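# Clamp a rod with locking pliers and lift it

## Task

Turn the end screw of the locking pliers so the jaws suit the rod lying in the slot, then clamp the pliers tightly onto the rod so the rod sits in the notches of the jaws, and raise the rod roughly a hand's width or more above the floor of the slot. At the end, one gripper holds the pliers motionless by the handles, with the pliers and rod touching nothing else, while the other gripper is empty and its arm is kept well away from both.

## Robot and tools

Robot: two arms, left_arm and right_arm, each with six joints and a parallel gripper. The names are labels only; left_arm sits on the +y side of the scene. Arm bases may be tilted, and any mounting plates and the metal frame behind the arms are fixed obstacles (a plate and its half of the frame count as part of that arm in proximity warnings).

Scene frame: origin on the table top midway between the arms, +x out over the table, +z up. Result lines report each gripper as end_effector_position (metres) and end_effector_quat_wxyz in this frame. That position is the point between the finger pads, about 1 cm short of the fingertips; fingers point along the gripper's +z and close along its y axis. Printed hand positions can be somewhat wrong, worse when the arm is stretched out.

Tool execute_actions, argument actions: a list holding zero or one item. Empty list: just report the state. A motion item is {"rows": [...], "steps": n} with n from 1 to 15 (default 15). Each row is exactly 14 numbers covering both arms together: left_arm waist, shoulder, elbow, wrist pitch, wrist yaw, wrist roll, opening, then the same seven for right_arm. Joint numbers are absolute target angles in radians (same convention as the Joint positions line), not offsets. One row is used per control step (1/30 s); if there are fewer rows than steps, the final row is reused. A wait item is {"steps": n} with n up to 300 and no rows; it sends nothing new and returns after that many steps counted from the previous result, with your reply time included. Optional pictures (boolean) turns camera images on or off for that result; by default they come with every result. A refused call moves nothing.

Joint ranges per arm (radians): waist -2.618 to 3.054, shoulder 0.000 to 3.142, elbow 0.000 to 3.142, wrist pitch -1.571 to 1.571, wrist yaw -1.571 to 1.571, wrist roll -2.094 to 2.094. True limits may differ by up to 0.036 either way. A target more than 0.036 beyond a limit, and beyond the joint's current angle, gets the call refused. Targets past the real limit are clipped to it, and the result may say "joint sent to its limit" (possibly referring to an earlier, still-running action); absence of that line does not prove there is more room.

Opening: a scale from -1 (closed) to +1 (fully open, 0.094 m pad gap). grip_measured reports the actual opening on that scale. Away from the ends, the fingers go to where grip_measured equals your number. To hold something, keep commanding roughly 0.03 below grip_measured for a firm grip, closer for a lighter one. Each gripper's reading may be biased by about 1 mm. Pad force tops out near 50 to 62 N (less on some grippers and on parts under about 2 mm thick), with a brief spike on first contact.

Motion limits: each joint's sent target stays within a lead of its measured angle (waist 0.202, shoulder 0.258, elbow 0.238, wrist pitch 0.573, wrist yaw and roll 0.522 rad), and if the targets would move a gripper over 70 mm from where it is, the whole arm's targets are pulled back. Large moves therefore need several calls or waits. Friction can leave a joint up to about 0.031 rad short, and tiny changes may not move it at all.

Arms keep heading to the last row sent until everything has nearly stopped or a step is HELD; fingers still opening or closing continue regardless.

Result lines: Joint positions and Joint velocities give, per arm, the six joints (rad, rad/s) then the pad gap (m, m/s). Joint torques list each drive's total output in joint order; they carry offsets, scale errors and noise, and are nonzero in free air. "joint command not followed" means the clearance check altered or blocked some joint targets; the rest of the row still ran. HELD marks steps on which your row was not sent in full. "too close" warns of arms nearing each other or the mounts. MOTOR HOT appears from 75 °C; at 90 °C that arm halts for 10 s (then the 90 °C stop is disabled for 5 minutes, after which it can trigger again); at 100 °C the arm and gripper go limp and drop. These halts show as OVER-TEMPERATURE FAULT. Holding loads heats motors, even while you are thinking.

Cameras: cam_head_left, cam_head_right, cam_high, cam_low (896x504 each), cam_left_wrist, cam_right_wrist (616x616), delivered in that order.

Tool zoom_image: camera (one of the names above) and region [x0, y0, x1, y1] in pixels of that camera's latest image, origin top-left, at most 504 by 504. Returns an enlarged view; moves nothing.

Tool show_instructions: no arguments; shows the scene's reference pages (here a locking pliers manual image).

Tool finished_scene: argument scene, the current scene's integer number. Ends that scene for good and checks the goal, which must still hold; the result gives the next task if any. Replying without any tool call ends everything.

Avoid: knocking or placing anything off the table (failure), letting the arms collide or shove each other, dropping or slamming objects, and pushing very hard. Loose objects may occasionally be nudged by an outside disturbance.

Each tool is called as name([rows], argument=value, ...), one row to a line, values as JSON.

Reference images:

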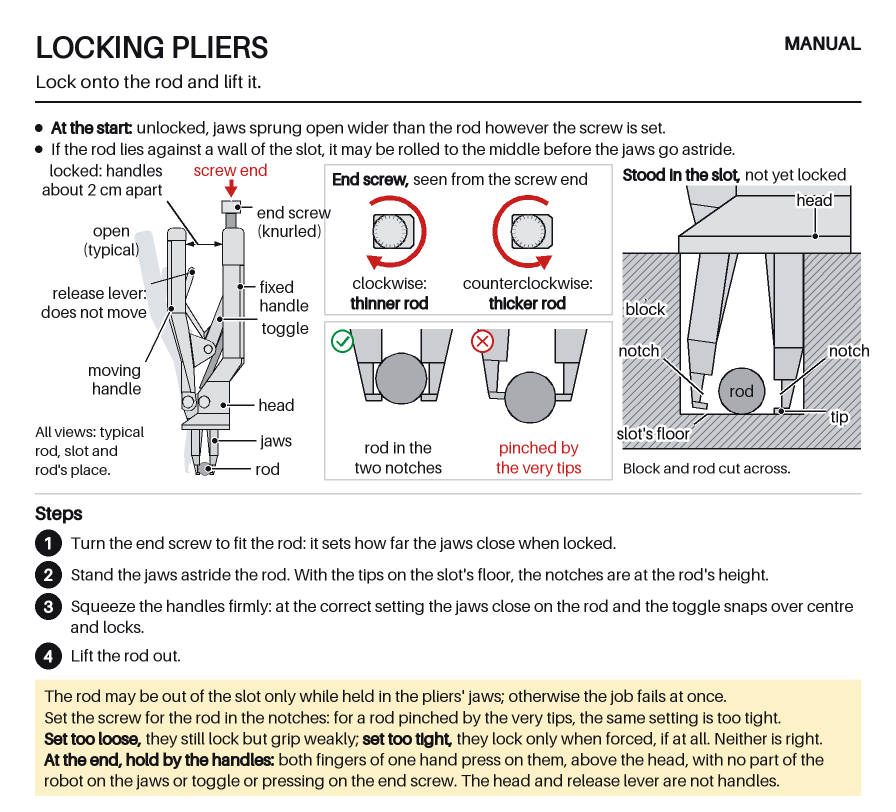

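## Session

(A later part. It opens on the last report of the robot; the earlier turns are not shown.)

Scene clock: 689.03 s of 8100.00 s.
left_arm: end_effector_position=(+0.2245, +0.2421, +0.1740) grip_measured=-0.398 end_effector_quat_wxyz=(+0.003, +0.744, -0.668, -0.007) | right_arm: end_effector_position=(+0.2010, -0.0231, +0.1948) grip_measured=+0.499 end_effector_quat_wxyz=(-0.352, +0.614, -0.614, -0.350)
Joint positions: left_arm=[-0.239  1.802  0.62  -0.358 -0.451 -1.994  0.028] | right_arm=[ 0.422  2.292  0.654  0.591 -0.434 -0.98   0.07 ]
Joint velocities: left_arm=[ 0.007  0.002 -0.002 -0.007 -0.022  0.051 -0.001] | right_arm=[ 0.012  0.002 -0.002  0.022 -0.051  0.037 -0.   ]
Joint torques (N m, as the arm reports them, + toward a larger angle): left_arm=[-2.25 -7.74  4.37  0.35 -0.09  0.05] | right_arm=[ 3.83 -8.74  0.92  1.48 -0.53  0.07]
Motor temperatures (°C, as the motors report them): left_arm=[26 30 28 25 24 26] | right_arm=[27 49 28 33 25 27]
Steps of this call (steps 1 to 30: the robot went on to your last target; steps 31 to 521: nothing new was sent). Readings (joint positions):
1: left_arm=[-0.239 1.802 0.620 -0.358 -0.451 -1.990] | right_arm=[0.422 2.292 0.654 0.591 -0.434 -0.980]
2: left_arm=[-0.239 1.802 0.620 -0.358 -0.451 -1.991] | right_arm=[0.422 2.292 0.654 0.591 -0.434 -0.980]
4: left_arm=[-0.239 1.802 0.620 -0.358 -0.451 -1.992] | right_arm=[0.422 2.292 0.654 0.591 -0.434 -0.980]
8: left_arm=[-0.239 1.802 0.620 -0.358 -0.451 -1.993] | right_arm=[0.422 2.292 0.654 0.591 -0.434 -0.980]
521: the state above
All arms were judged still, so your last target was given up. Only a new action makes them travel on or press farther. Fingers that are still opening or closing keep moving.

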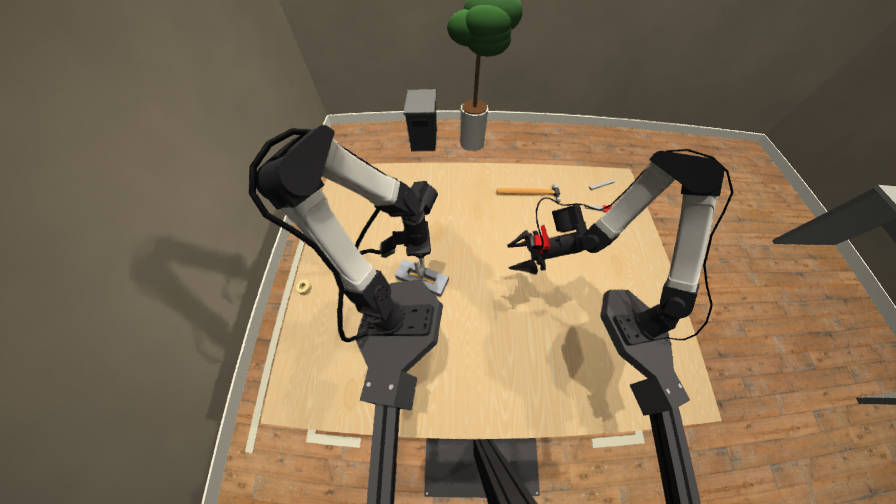

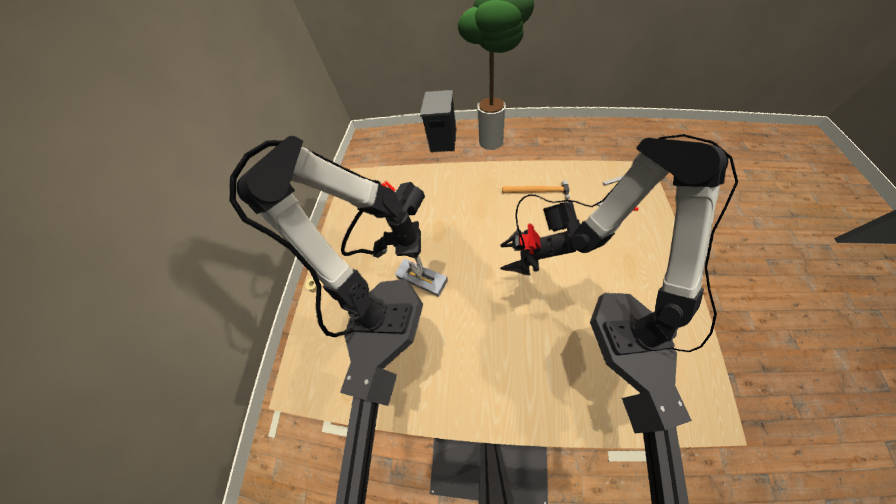

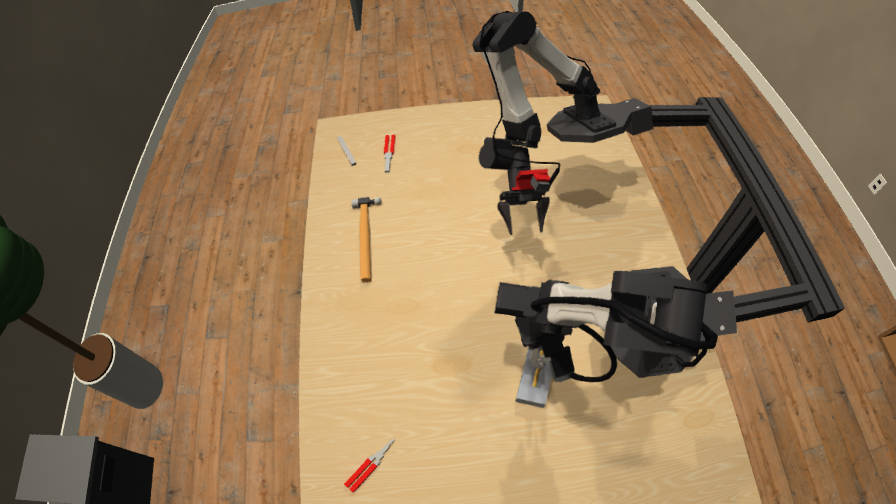

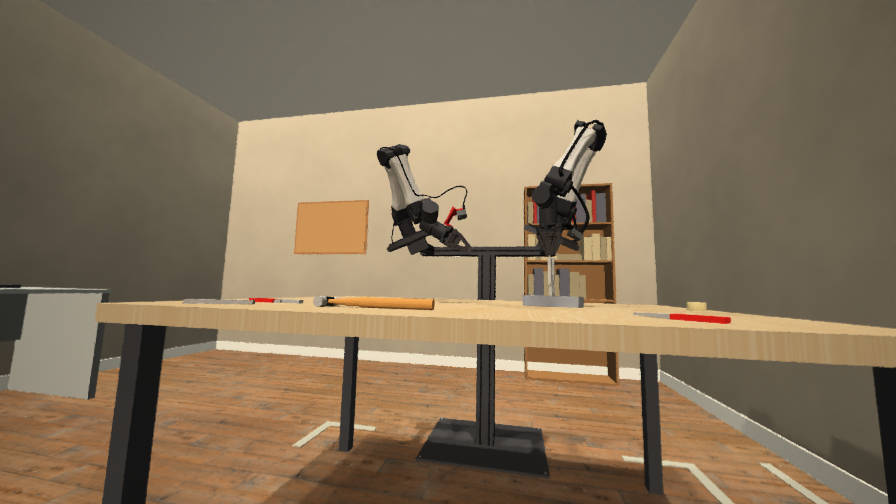

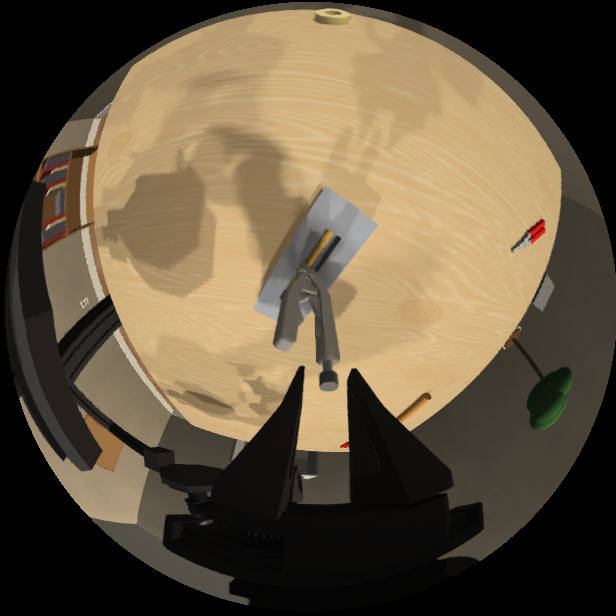

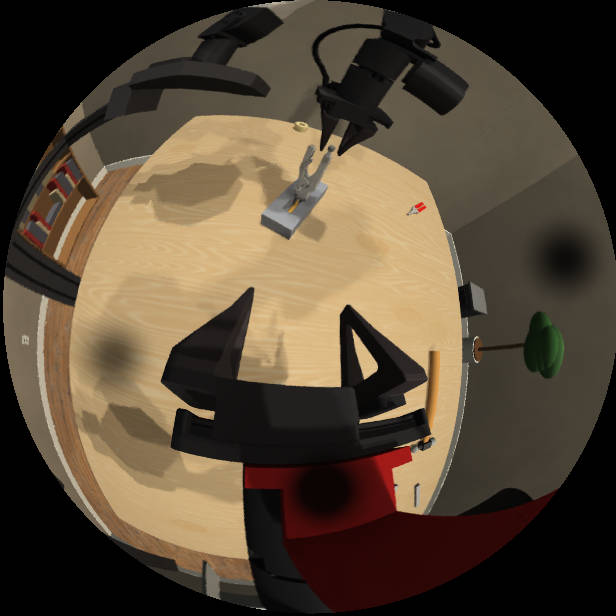

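execute_actions([
  {"rows":[[-0.226,1.80,0.625,-0.348,-0.455,-2.0,-0.55,0.425,2.283,0.63,0.6,-0.44,-0.98,0.5],[-0.226,1.80,0.625,-0.348,-0.455,-2.0,-0.62,0.425,2.283,0.63,0.6,-0.44,-0.98,0.5],[-0.226,1.80,0.625,-0.348,-0.455,-2.0,-0.66,0.425,2.283,0.63,0.6,-0.44,-0.98,0.5],[-0.226,1.80,0.625,-0.348,-0.455,-2.0,-0.68,0.425,2.283,0.63,0.6,-0.44,-0.98,0.5],[-0.226,1.80,0.625,-0.348,-0.455,-2.0,-0.70,0.425,2.283,0.63,0.6,-0.44,-0.98,0.5],[-0.226,1.80,0.625,-0.348,-0.455,-2.0,-0.71,0.425,2.283,0.63,0.6,-0.44,-0.98,0.5],[-0.226,1.80,0.625,-0.348,-0.455,-2.0,-0.72,0.425,2.283,0.63,0.6,-0.44,-0.98,0.5],[-0.226,1.80,0.625,-0.348,-0.455,-2.0,-0.73,0.425,2.283,0.63,0.6,-0.44,-0.98,0.5],[-0.226,1.80,0.625,-0.348,-0.455,-2.0,-0.74,0.425,2.283,0.63,0.6,-0.44,-0.98,0.5],[-0.226,1.80,0.625,-0.348,-0.455,-2.0,-0.75,0.425,2.283,0.63,0.6,-0.44,-0.98,0.5],[-0.226,1.80,0.625,-0.348,-0.455,-2.0,-0.76,0.425,2.283,0.63,0.6,-0.44,-0.98,0.5]],"steps":15},
])

Scene clock: 697.70 s of 8100.00 s.
left_arm: end_effector_position=(+0.2245, +0.2421, +0.1740) grip_measured=-0.755 end_effector_quat_wxyz=(+0.003, +0.744, -0.668, -0.007) | right_arm: end_effector_position=(+0.2010, -0.0231, +0.1948) grip_measured=+0.499 end_effector_quat_wxyz=(-0.352, +0.614, -0.614, -0.350)
Joint positions: left_arm=[-0.239  1.802  0.62  -0.358 -0.451 -1.994  0.011] | right_arm=[ 0.422  2.292  0.654  0.591 -0.434 -0.98   0.07 ]
Joint velocities: left_arm=[-0.002  0.012 -0.002  0.037 -0.051  0.022 -0.   ] | right_arm=[ 0.017 -0.007 -0.012 -0.007 -0.051 -0.022 -0.001]
Joint torques (N m, as the arm reports them, + toward a larger angle): left_arm=[-2.22 -7.75  4.35  0.35 -0.09  0.05] | right_arm=[ 3.8  -8.94  0.74  1.44 -0.54  0.05]
Motor temperatures (°C, as the motors report them): left_arm=[26 30 28 25 24 26] | right_arm=[27 50 28 33 25 27]
Steps of this call (steps 1 to 245: nothing new was sent; steps 246 to 260: all 15 steps of this action). Readings (joint positions):
246: left_arm=[-0.239 1.802 0.620 -0.358 -0.451 -1.994] | right_arm=[0.422 2.292 0.654 0.591 -0.434 -0.980]
247: left_arm=[-0.239 1.802 0.620 -0.358 -0.451 -1.994] | right_arm=[0.422 2.292 0.654 0.591 -0.434 -0.980]
249: left_arm=[-0.239 1.802 0.620 -0.358 -0.451 -1.994] | right_arm=[0.422 2.292 0.654 0.591 -0.434 -0.980]
253: left_arm=[-0.239 1.802 0.620 -0.358 -0.451 -1.994] | right_arm=[0.422 2.292 0.654 0.591 -0.434 -0.980]
260: the state above

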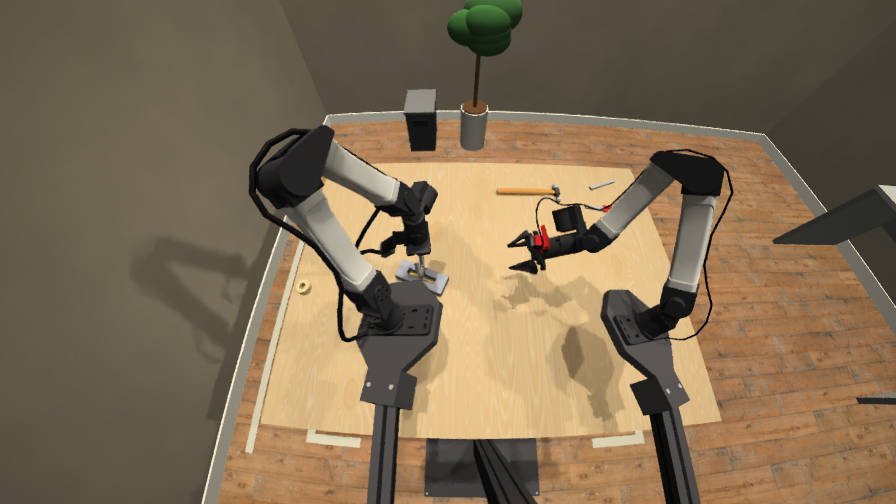

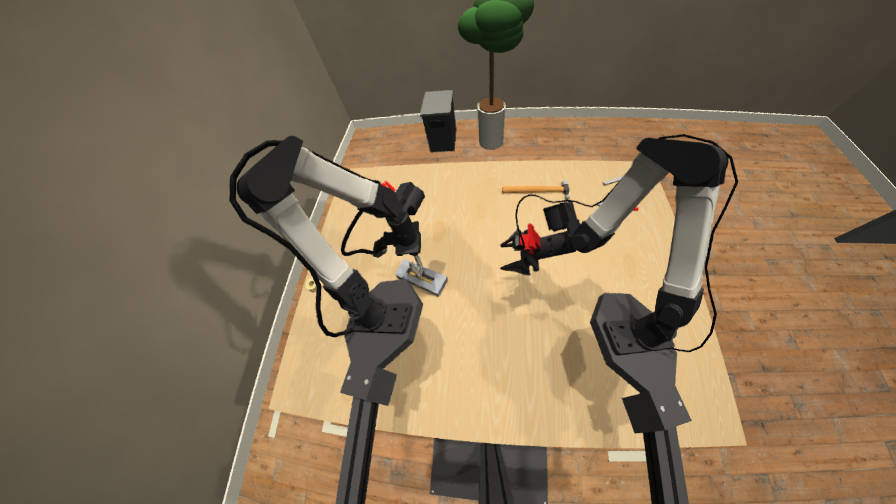

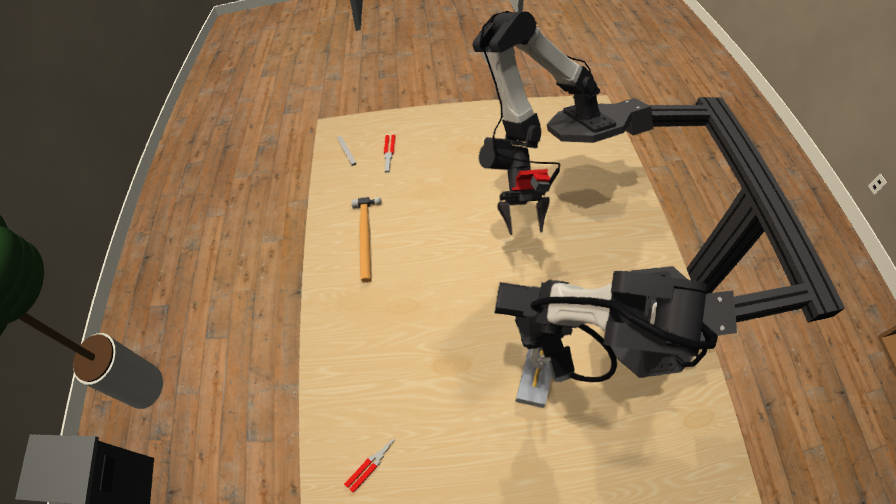

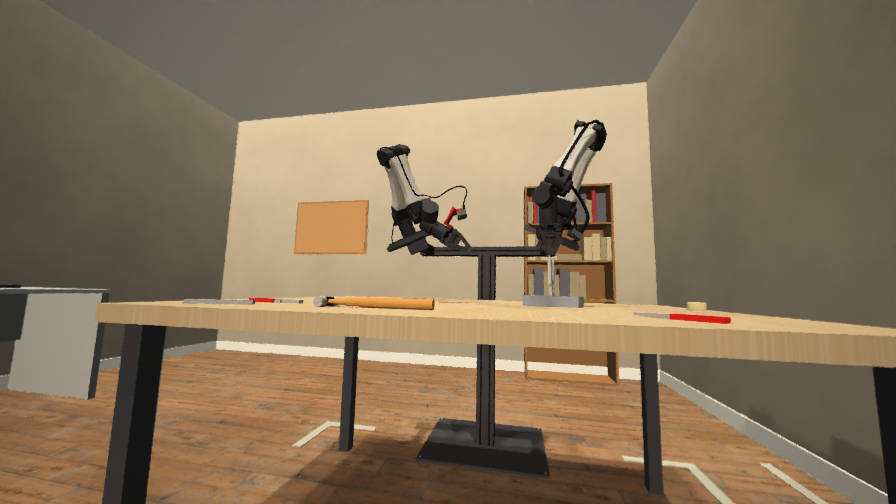

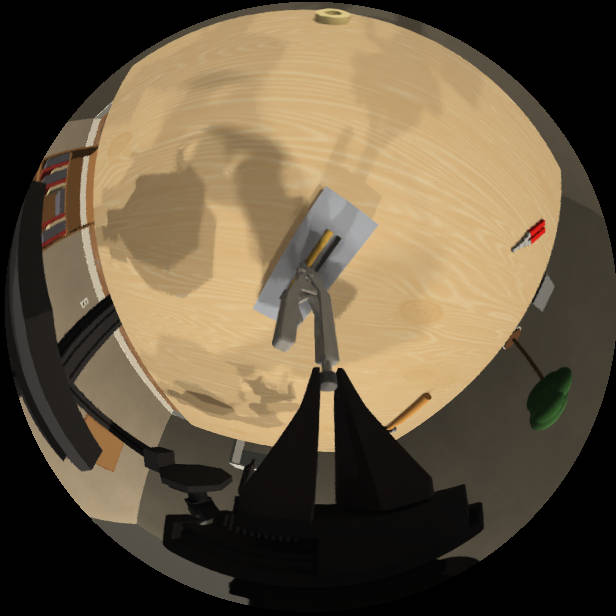

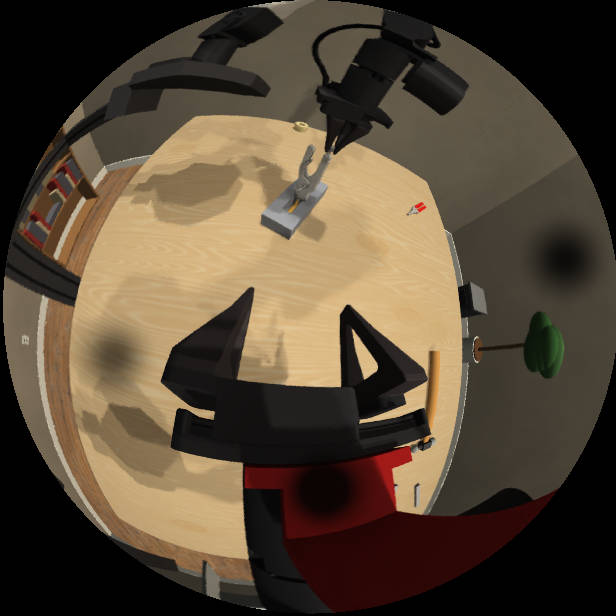

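Light contact. Grip −0.78 and roll moderately.

execute_actions([
  {"rows":[[-0.226,1.80,0.625,-0.348,-0.455,-2.0,-0.78,0.425,2.283,0.63,0.6,-0.44,-0.98,0.5],[-0.226,1.80,0.625,-0.348,-0.455,-2.0,-0.78,0.425,2.283,0.63,0.6,-0.44,-0.98,0.5],[-0.226,1.80,0.625,-0.348,-0.455,-2.0,-0.78,0.425,2.283,0.63,0.6,-0.44,-0.98,0.5],[-0.226,1.80,0.625,-0.348,-0.455,-1.9,-0.78,0.425,2.283,0.63,0.6,-0.44,-0.98,0.5],[-0.226,1.80,0.625,-0.348,-0.455,-1.8,-0.78,0.425,2.283,0.63,0.6,-0.44,-0.98,0.5],[-0.226,1.80,0.625,-0.348,-0.455,-1.0,-0.78,0.425,2.283,0.63,0.6,-0.44,-0.98,0.5]],"steps":15},
], pictures=false)

execute_actions(actions=[])

Scene clock: 704.37 s of 8100.00 s.
left_arm: end_effector_position=(+0.2247, +0.2421, +0.1740) grip_measured=-0.771 end_effector_quat_wxyz=(-0.005, -0.415, +0.910, +0.005) | right_arm: end_effector_position=(+0.2010, -0.0231, +0.1948) grip_measured=+0.499 end_effector_quat_wxyz=(-0.352, +0.614, -0.614, -0.350)
Joint positions: left_arm=[-0.239  1.802  0.62  -0.357 -0.451 -1.17   0.011] | right_arm=[ 0.422  2.292  0.654  0.591 -0.434 -0.98   0.07 ]
Joint velocities: left_arm=[-0.002 -0.002  0.017 -0.095  0.037  0.916 -0.   ] | right_arm=[ 0.002  0.002 -0.007  0.066  0.037  0.037  0.   ]
Joint torques (N m, as the arm reports them, + toward a larger angle): left_arm=[-2.32 -7.82  4.44  0.41 -0.1   0.27] | right_arm=[ 3.84 -8.77  0.68  1.45 -0.5   0.08]
Motor temperatures (°C, as the motors report them): left_arm=[26 30 28 25 24 26] | right_arm=[27 50 28 33 25 27]
Steps of this call (steps 1 to 15: the robot went on to your last target; steps 16 to 185: nothing new was sent; steps 186 to 200: all 15 steps of this action). Readings (joint positions):
186: left_arm=[-0.239 1.802 0.620 -0.358 -0.451 -1.994] | right_arm=[0.422 2.292 0.654 0.591 -0.434 -0.980]
187: left_arm=[-0.239 1.802 0.620 -0.358 -0.451 -1.994] | right_arm=[0.422 2.292 0.654 0.591 -0.434 -0.980]
189: left_arm=[-0.239 1.802 0.620 -0.358 -0.451 -1.981] | right_arm=[0.422 2.292 0.654 0.591 -0.434 -0.980]
193: left_arm=[-0.239 1.802 0.620 -0.357 -0.451 -1.674] | right_arm=[0.422 2.292 0.654 0.591 -0.434 -0.980]
200: the state above

Scene clock: 704.37 s of 8100.00 s.
left_arm: end_effector_position=(+0.2247, +0.2421, +0.1740) grip_measured=-0.771 end_effector_quat_wxyz=(-0.005, -0.415, +0.910, +0.005) | right_arm: end_effector_position=(+0.2010, -0.0231, +0.1948) grip_measured=+0.499 end_effector_quat_wxyz=(-0.352, +0.614, -0.614, -0.350)
Joint positions: left_arm=[-0.239  1.802  0.62  -0.357 -0.451 -1.17   0.011] | right_arm=[ 0.422  2.292  0.654  0.591 -0.434 -0.98   0.07 ]
Joint velocities: left_arm=[-0.002 -0.002  0.017 -0.095  0.037  0.916 -0.   ] | right_arm=[ 0.002  0.002 -0.007  0.066  0.037  0.037  0.   ]
Joint torques (N m, as the arm reports them, + toward a larger angle): left_arm=[-2.32 -7.82  4.44  0.41 -0.1   0.27] | right_arm=[ 3.84 -8.77  0.68  1.45 -0.5   0.08]
Motor temperatures (°C, as the motors report them): left_arm=[26 30 28 25 24 26] | right_arm=[27 50 28 33 25 27]

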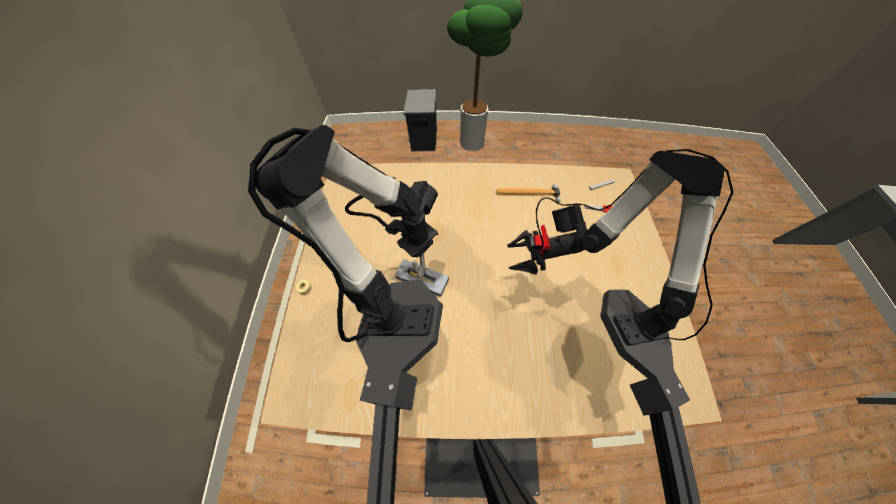

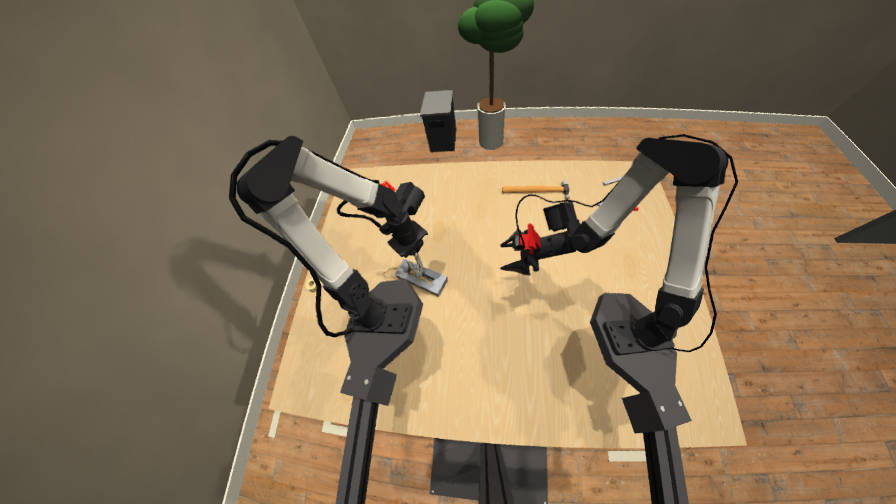

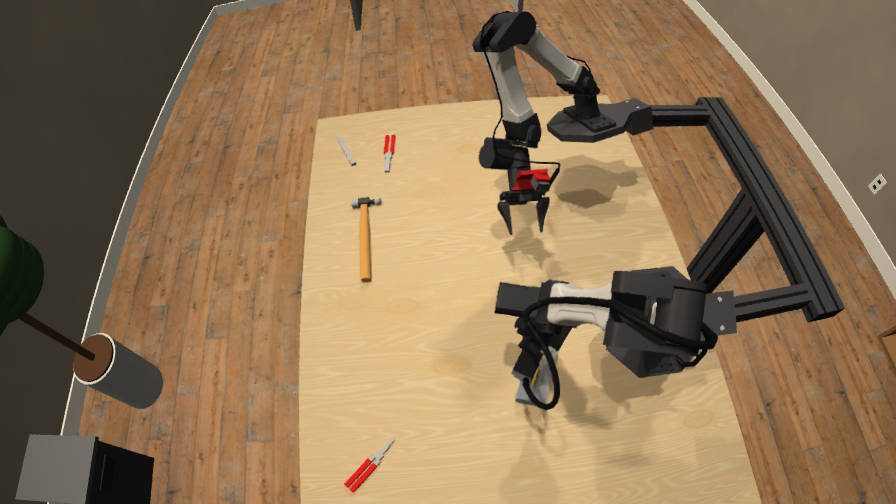

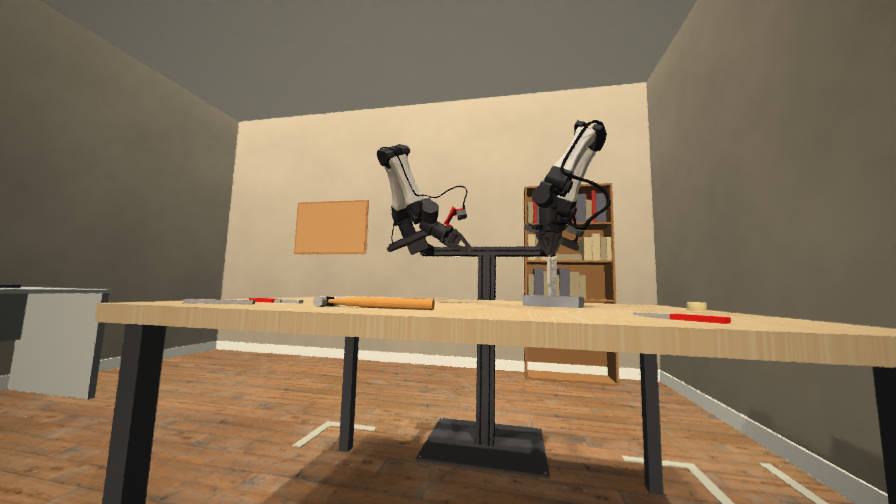

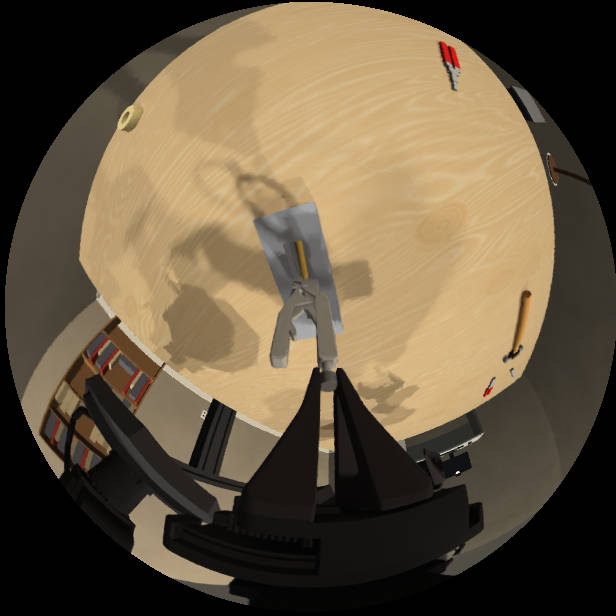

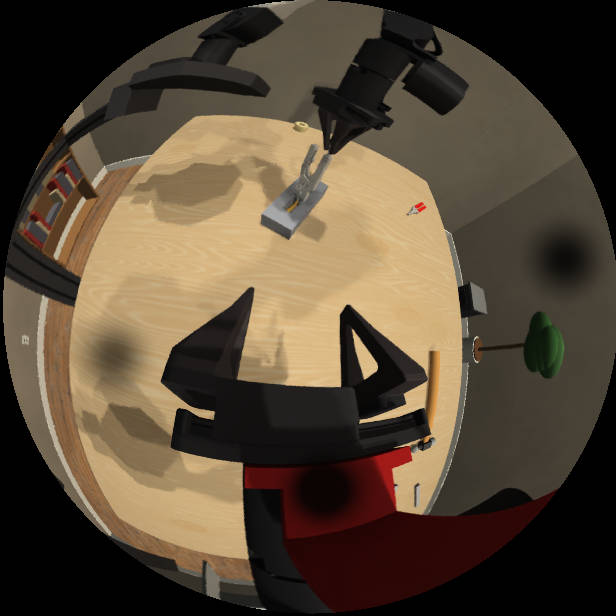

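execute_actions([
  {"steps":1},
])

zoom_image(camera="cam_left_wrist", region=[230,190,400,420])

Scene clock: 707.73 s of 8100.00 s.
left_arm: end_effector_position=(+0.2252, +0.2419, +0.1740) grip_measured=-0.771 end_effector_quat_wxyz=(-0.005, -0.346, +0.938, +0.004) | right_arm: end_effector_position=(+0.2010, -0.0231, +0.1948) grip_measured=+0.499 end_effector_quat_wxyz=(-0.352, +0.614, -0.614, -0.350)
Joint positions: left_arm=[-0.239  1.802  0.62  -0.355 -0.451 -1.021  0.011] | right_arm=[ 0.422  2.292  0.654  0.591 -0.434 -0.98   0.07 ]
Joint velocities: left_arm=[-0.012 -0.002  0.002 -0.007  0.022  0.007 -0.001] | right_arm=[-0.002  0.002  0.007  0.037 -0.037 -0.007 -0.001]
Joint torques (N m, as the arm reports them, + toward a larger angle): left_arm=[-2.27 -7.85  4.44  0.4  -0.09  0.3 ] | right_arm=[ 3.84 -8.82  0.81  1.5  -0.54  0.07]
Motor temperatures (°C, as the motors report them): left_arm=[26 30 28 25 24 26] | right_arm=[27 50 28 33 25 27]
Steps of this call (steps 1 to 30: the robot went on to your last target; steps 31 to 101: nothing new was sent). Readings (joint positions):
1: left_arm=[-0.239 1.802 0.620 -0.357 -0.451 -1.140] | right_arm=[0.422 2.292 0.654 0.591 -0.434 -0.980]
2: left_arm=[-0.239 1.802 0.620 -0.357 -0.451 -1.116] | right_arm=[0.422 2.292 0.654 0.591 -0.434 -0.980]
4: left_arm=[-0.239 1.802 0.620 -0.356 -0.451 -1.081] | right_arm=[0.422 2.292 0.654 0.591 -0.434 -0.980]
8: left_arm=[-0.239 1.802 0.620 -0.356 -0.451 -1.045] | right_arm=[0.422 2.292 0.654 0.591 -0.434 -0.980]
101: the state above
All arms were judged still, so your last target was given up. Only a new action makes them travel on or press farther. Fingers that are still opening or closing keep moving.

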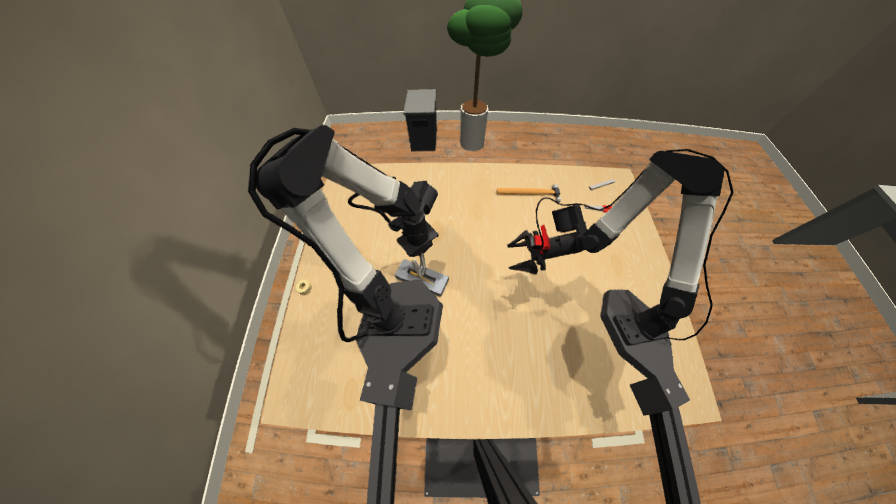

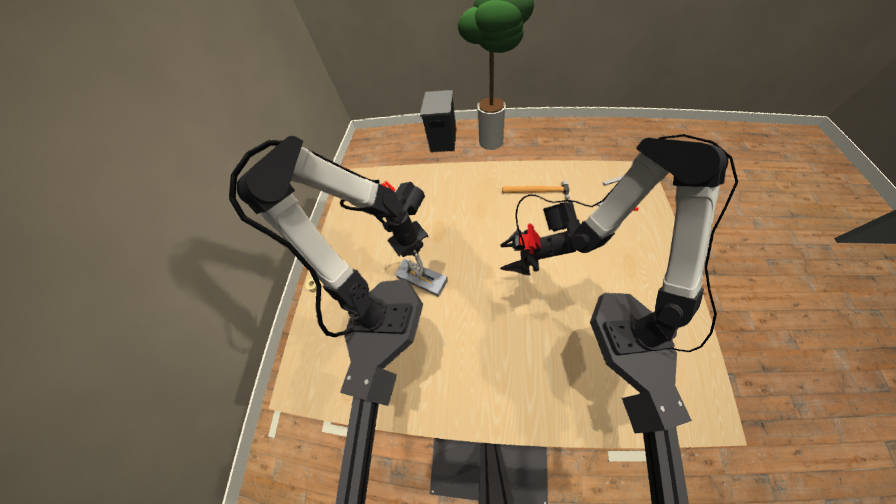

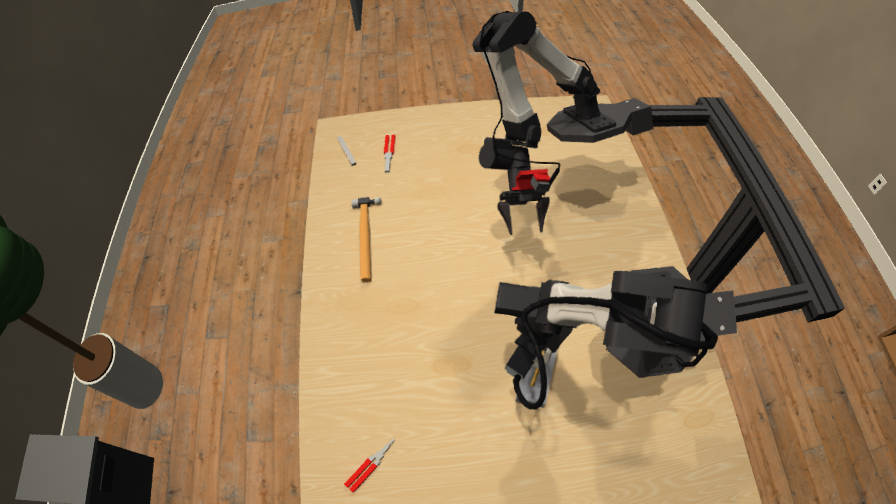

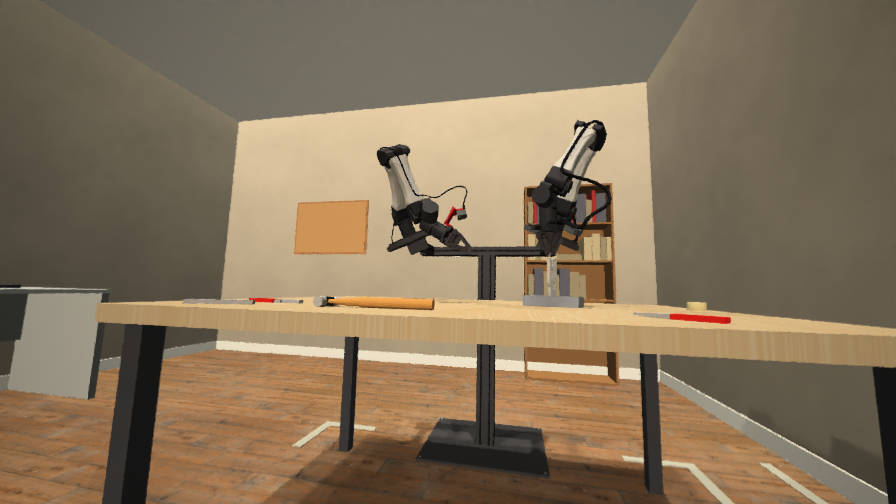

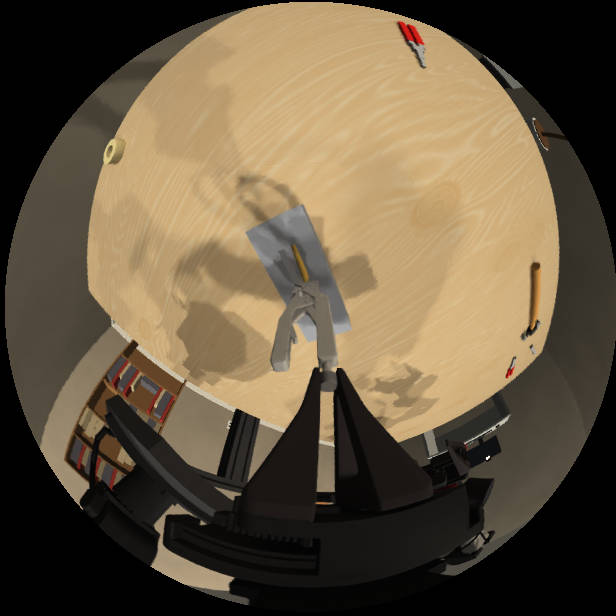

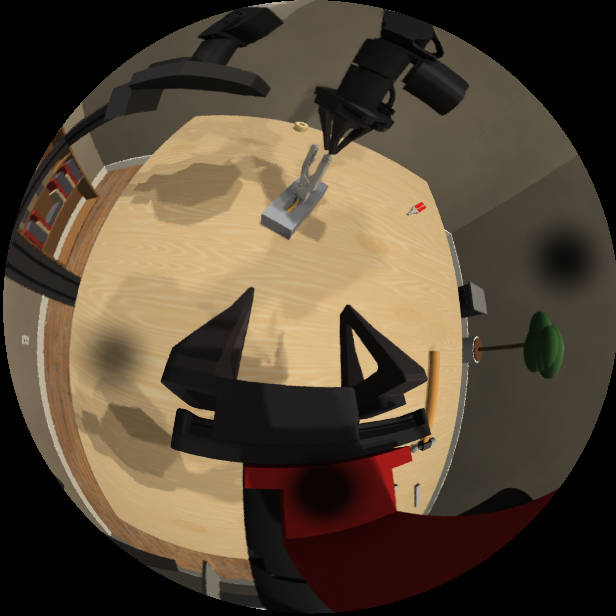

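Region (230, 190, 400, 420) of cam_left_wrist's 616x616 image, scaled by 2.191, with more detail than that image has; it fills the left 373 columns of this view, and the rest is white.

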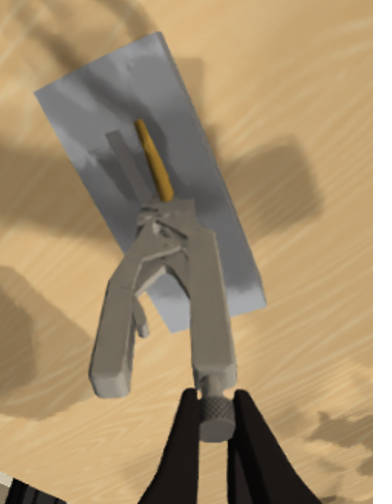

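execute_actions([
  {"rows":[[-0.226,1.80,0.625,-0.348,-0.455,-0.9,-0.785,0.425,2.283,0.63,0.6,-0.44,-0.98,0.5],[-0.226,1.80,0.625,-0.348,-0.455,-0.8,-0.785,0.425,2.283,0.63,0.6,-0.44,-0.98,0.5],[-0.226,1.80,0.625,-0.348,-0.455,-0.7,-0.785,0.425,2.283,0.63,0.6,-0.44,-0.98,0.5],[-0.226,1.80,0.625,-0.348,-0.455,-0.6,-0.785,0.425,2.283,0.63,0.6,-0.44,-0.98,0.5],[-0.226,1.80,0.625,-0.348,-0.455,-0.5,-0.785,0.425,2.283,0.63,0.6,-0.44,-0.98,0.5],[-0.226,1.80,0.625,-0.348,-0.455,-0.4,-0.785,0.425,2.283,0.63,0.6,-0.44,-0.98,0.5]],"steps":15},
], pictures=false)

execute_actions([
  {"steps":15},
])

zoom_image(camera="cam_left_wrist", region=[200,190,430,420])

Scene clock: 721.33 s of 8100.00 s.
left_arm: end_effector_position=(+0.2262, +0.2416, +0.1740) grip_measured=-0.774 end_effector_quat_wxyz=(-0.004, -0.076, +0.997, +0.002) | right_arm: end_effector_position=(+0.2010, -0.0231, +0.1948) grip_measured=+0.499 end_effector_quat_wxyz=(-0.352, +0.614, -0.614, -0.350)
Joint positions: left_arm=[-0.239  1.802  0.62  -0.35  -0.451 -0.463  0.011] | right_arm=[ 0.422  2.292  0.654  0.591 -0.434 -0.98   0.07 ]
Joint velocities: left_arm=[-0.007 -0.012 -0.022  0.007  0.081  0.256 -0.   ] | right_arm=[ 0.007  0.007  0.002  0.022 -0.037 -0.037 -0.001]
Joint torques (N m, as the arm reports them, + toward a larger angle): left_arm=[-2.29 -7.88  4.47  0.39 -0.07  0.28] | right_arm=[ 3.89 -8.8   0.7   1.44 -0.53  0.07]
Motor temperatures (°C, as the motors report them): left_arm=[26 30 28 25 24 26] | right_arm=[27 50 28 33 25 27]
Steps of this call (steps 1 to 393: nothing new was sent; steps 394 to 408: all 15 steps of this action). Readings (joint positions):
394: left_arm=[-0.239 1.802 0.620 -0.355 -0.451 -1.006] | right_arm=[0.422 2.292 0.654 0.591 -0.434 -0.980]
395: left_arm=[-0.239 1.802 0.620 -0.355 -0.451 -0.975] | right_arm=[0.422 2.292 0.654 0.591 -0.434 -0.980]
397: left_arm=[-0.239 1.802 0.620 -0.355 -0.451 -0.873] | right_arm=[0.422 2.292 0.654 0.591 -0.434 -0.980]
401: left_arm=[-0.239 1.802 0.620 -0.353 -0.451 -0.622] | right_arm=[0.422 2.292 0.654 0.591 -0.434 -0.980]
408: the state above

Scene clock: 721.83 s of 8100.00 s.
left_arm: end_effector_position=(+0.2264, +0.2415, +0.1740) grip_measured=-0.774 end_effector_quat_wxyz=(-0.003, -0.056, +0.998, +0.002) | right_arm: end_effector_position=(+0.2010, -0.0231, +0.1948) grip_measured=+0.499 end_effector_quat_wxyz=(-0.352, +0.614, -0.614, -0.350)
Joint positions: left_arm=[-0.239  1.802  0.62  -0.349 -0.451 -0.424  0.011] | right_arm=[ 0.422  2.292  0.654  0.591 -0.434 -0.98   0.07 ]
Joint velocities: left_arm=[ 0.002 -0.012 -0.012 -0.037  0.007  0.066 -0.001] | right_arm=[ 0.002 -0.002 -0.007 -0.007  0.051  0.007 -0.   ]
Joint torques (N m, as the arm reports them, + toward a larger angle): left_arm=[-2.28 -7.89  4.51  0.39 -0.08  0.35] | right_arm=[ 3.69 -8.84  0.62  1.47 -0.52  0.06]
Motor temperatures (°C, as the motors report them): left_arm=[26 30 28 25 24 26] | right_arm=[27 50 28 33 25 27]
Steps of this call (steps 1 to 15: the robot went on to your last target). Readings (joint positions):
1: left_arm=[-0.239 1.802 0.620 -0.350 -0.451 -0.455] | right_arm=[0.422 2.292 0.654 0.591 -0.434 -0.980]
2: left_arm=[-0.239 1.802 0.620 -0.350 -0.451 -0.448] | right_arm=[0.422 2.292 0.654 0.591 -0.434 -0.980]
4: left_arm=[-0.239 1.802 0.620 -0.350 -0.451 -0.439] | right_arm=[0.422 2.292 0.654 0.591 -0.434 -0.980]
8: left_arm=[-0.239 1.802 0.620 -0.350 -0.451 -0.429] | right_arm=[0.422 2.292 0.654 0.591 -0.434 -0.980]
15: the state above

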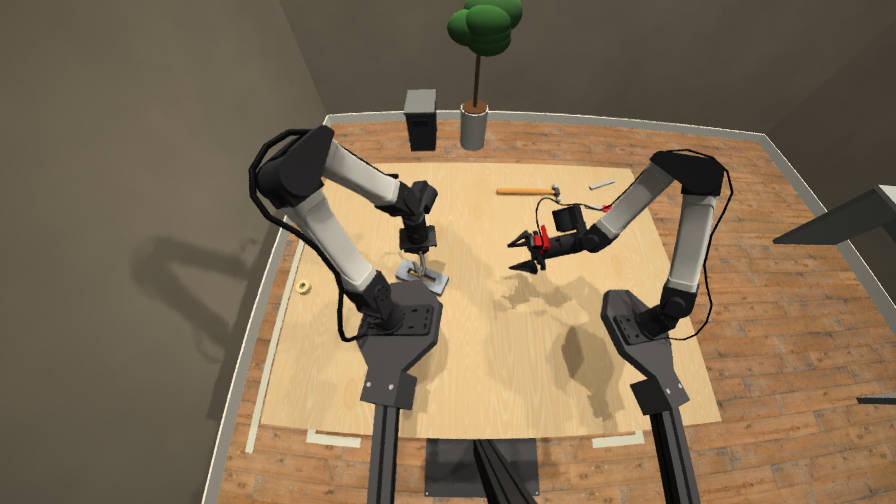

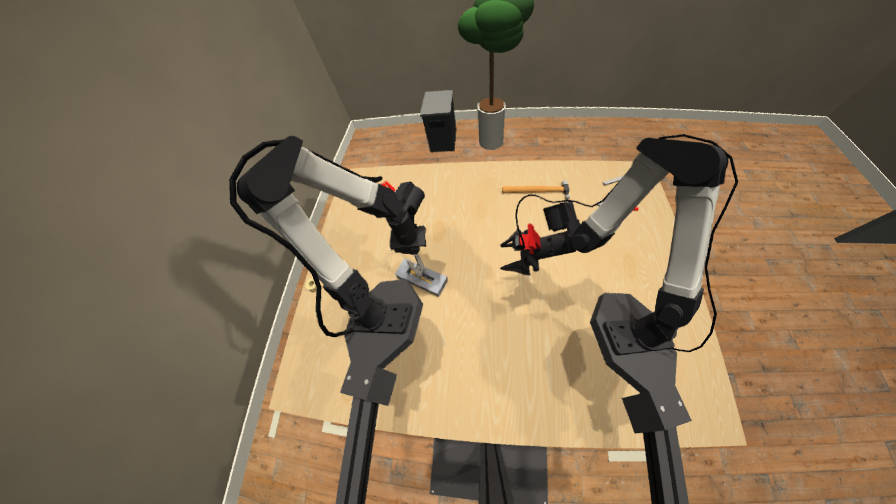

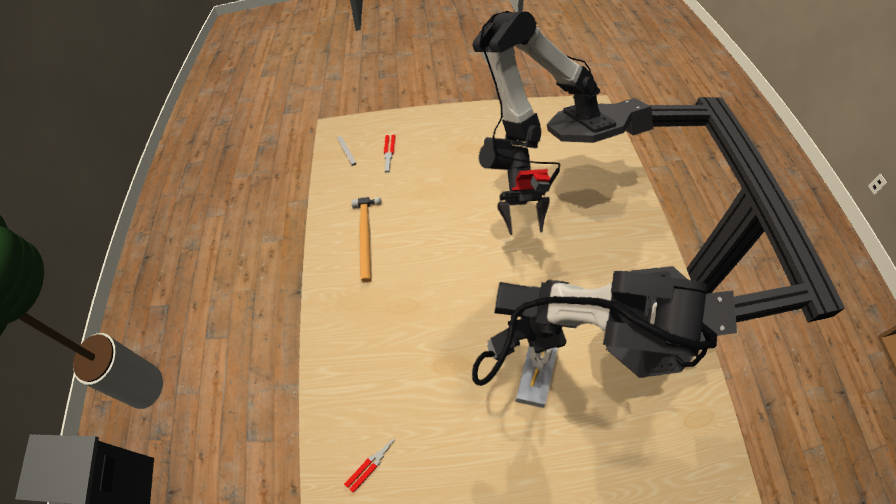

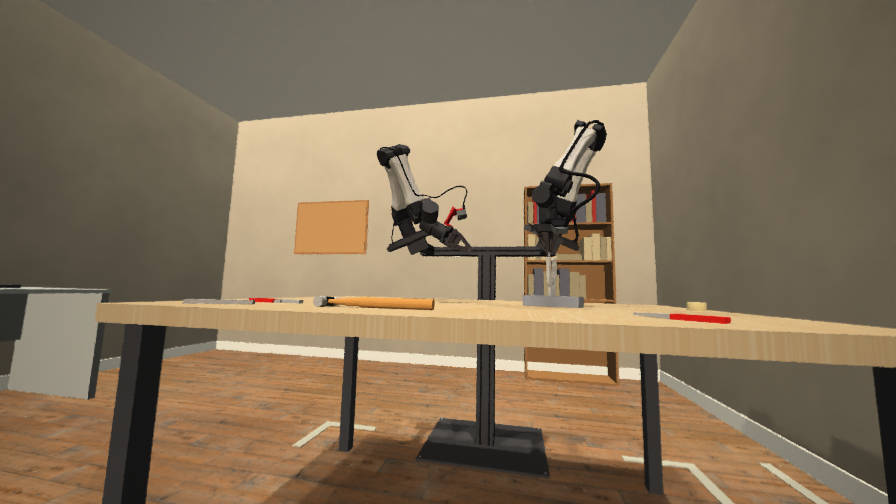

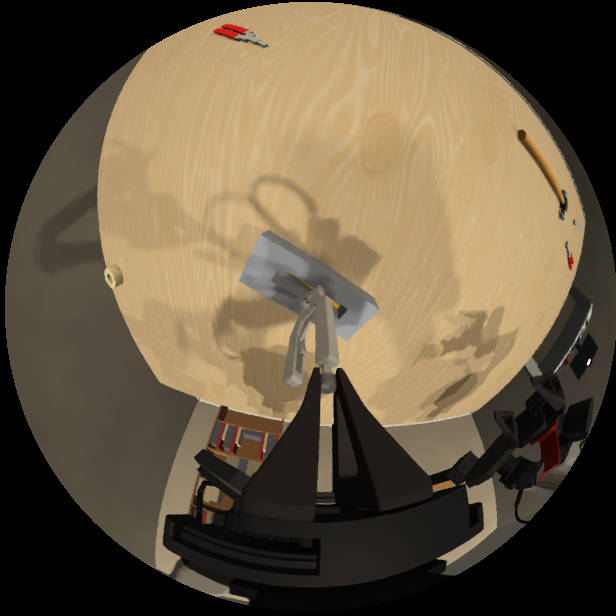

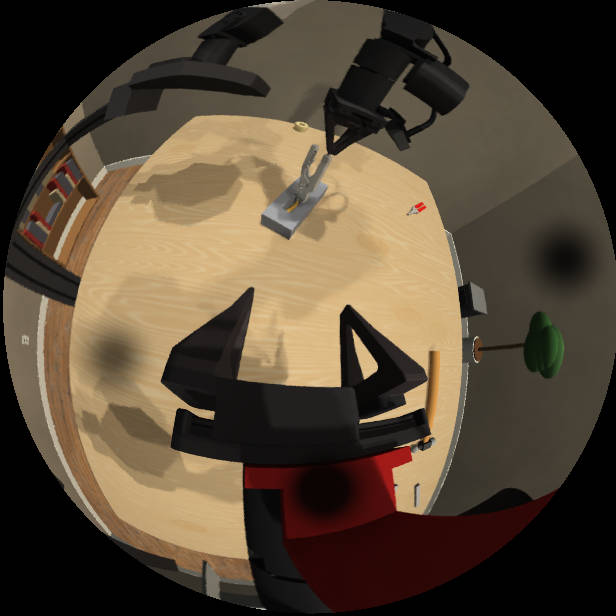

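Region (200, 190, 430, 420) of cam_left_wrist's 616x616 image, scaled by 2.191, with more detail than that image has.

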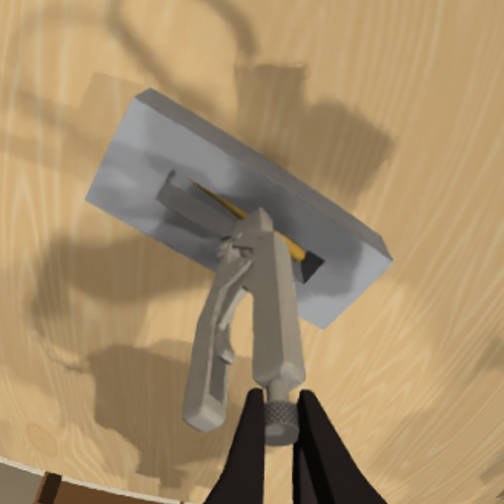

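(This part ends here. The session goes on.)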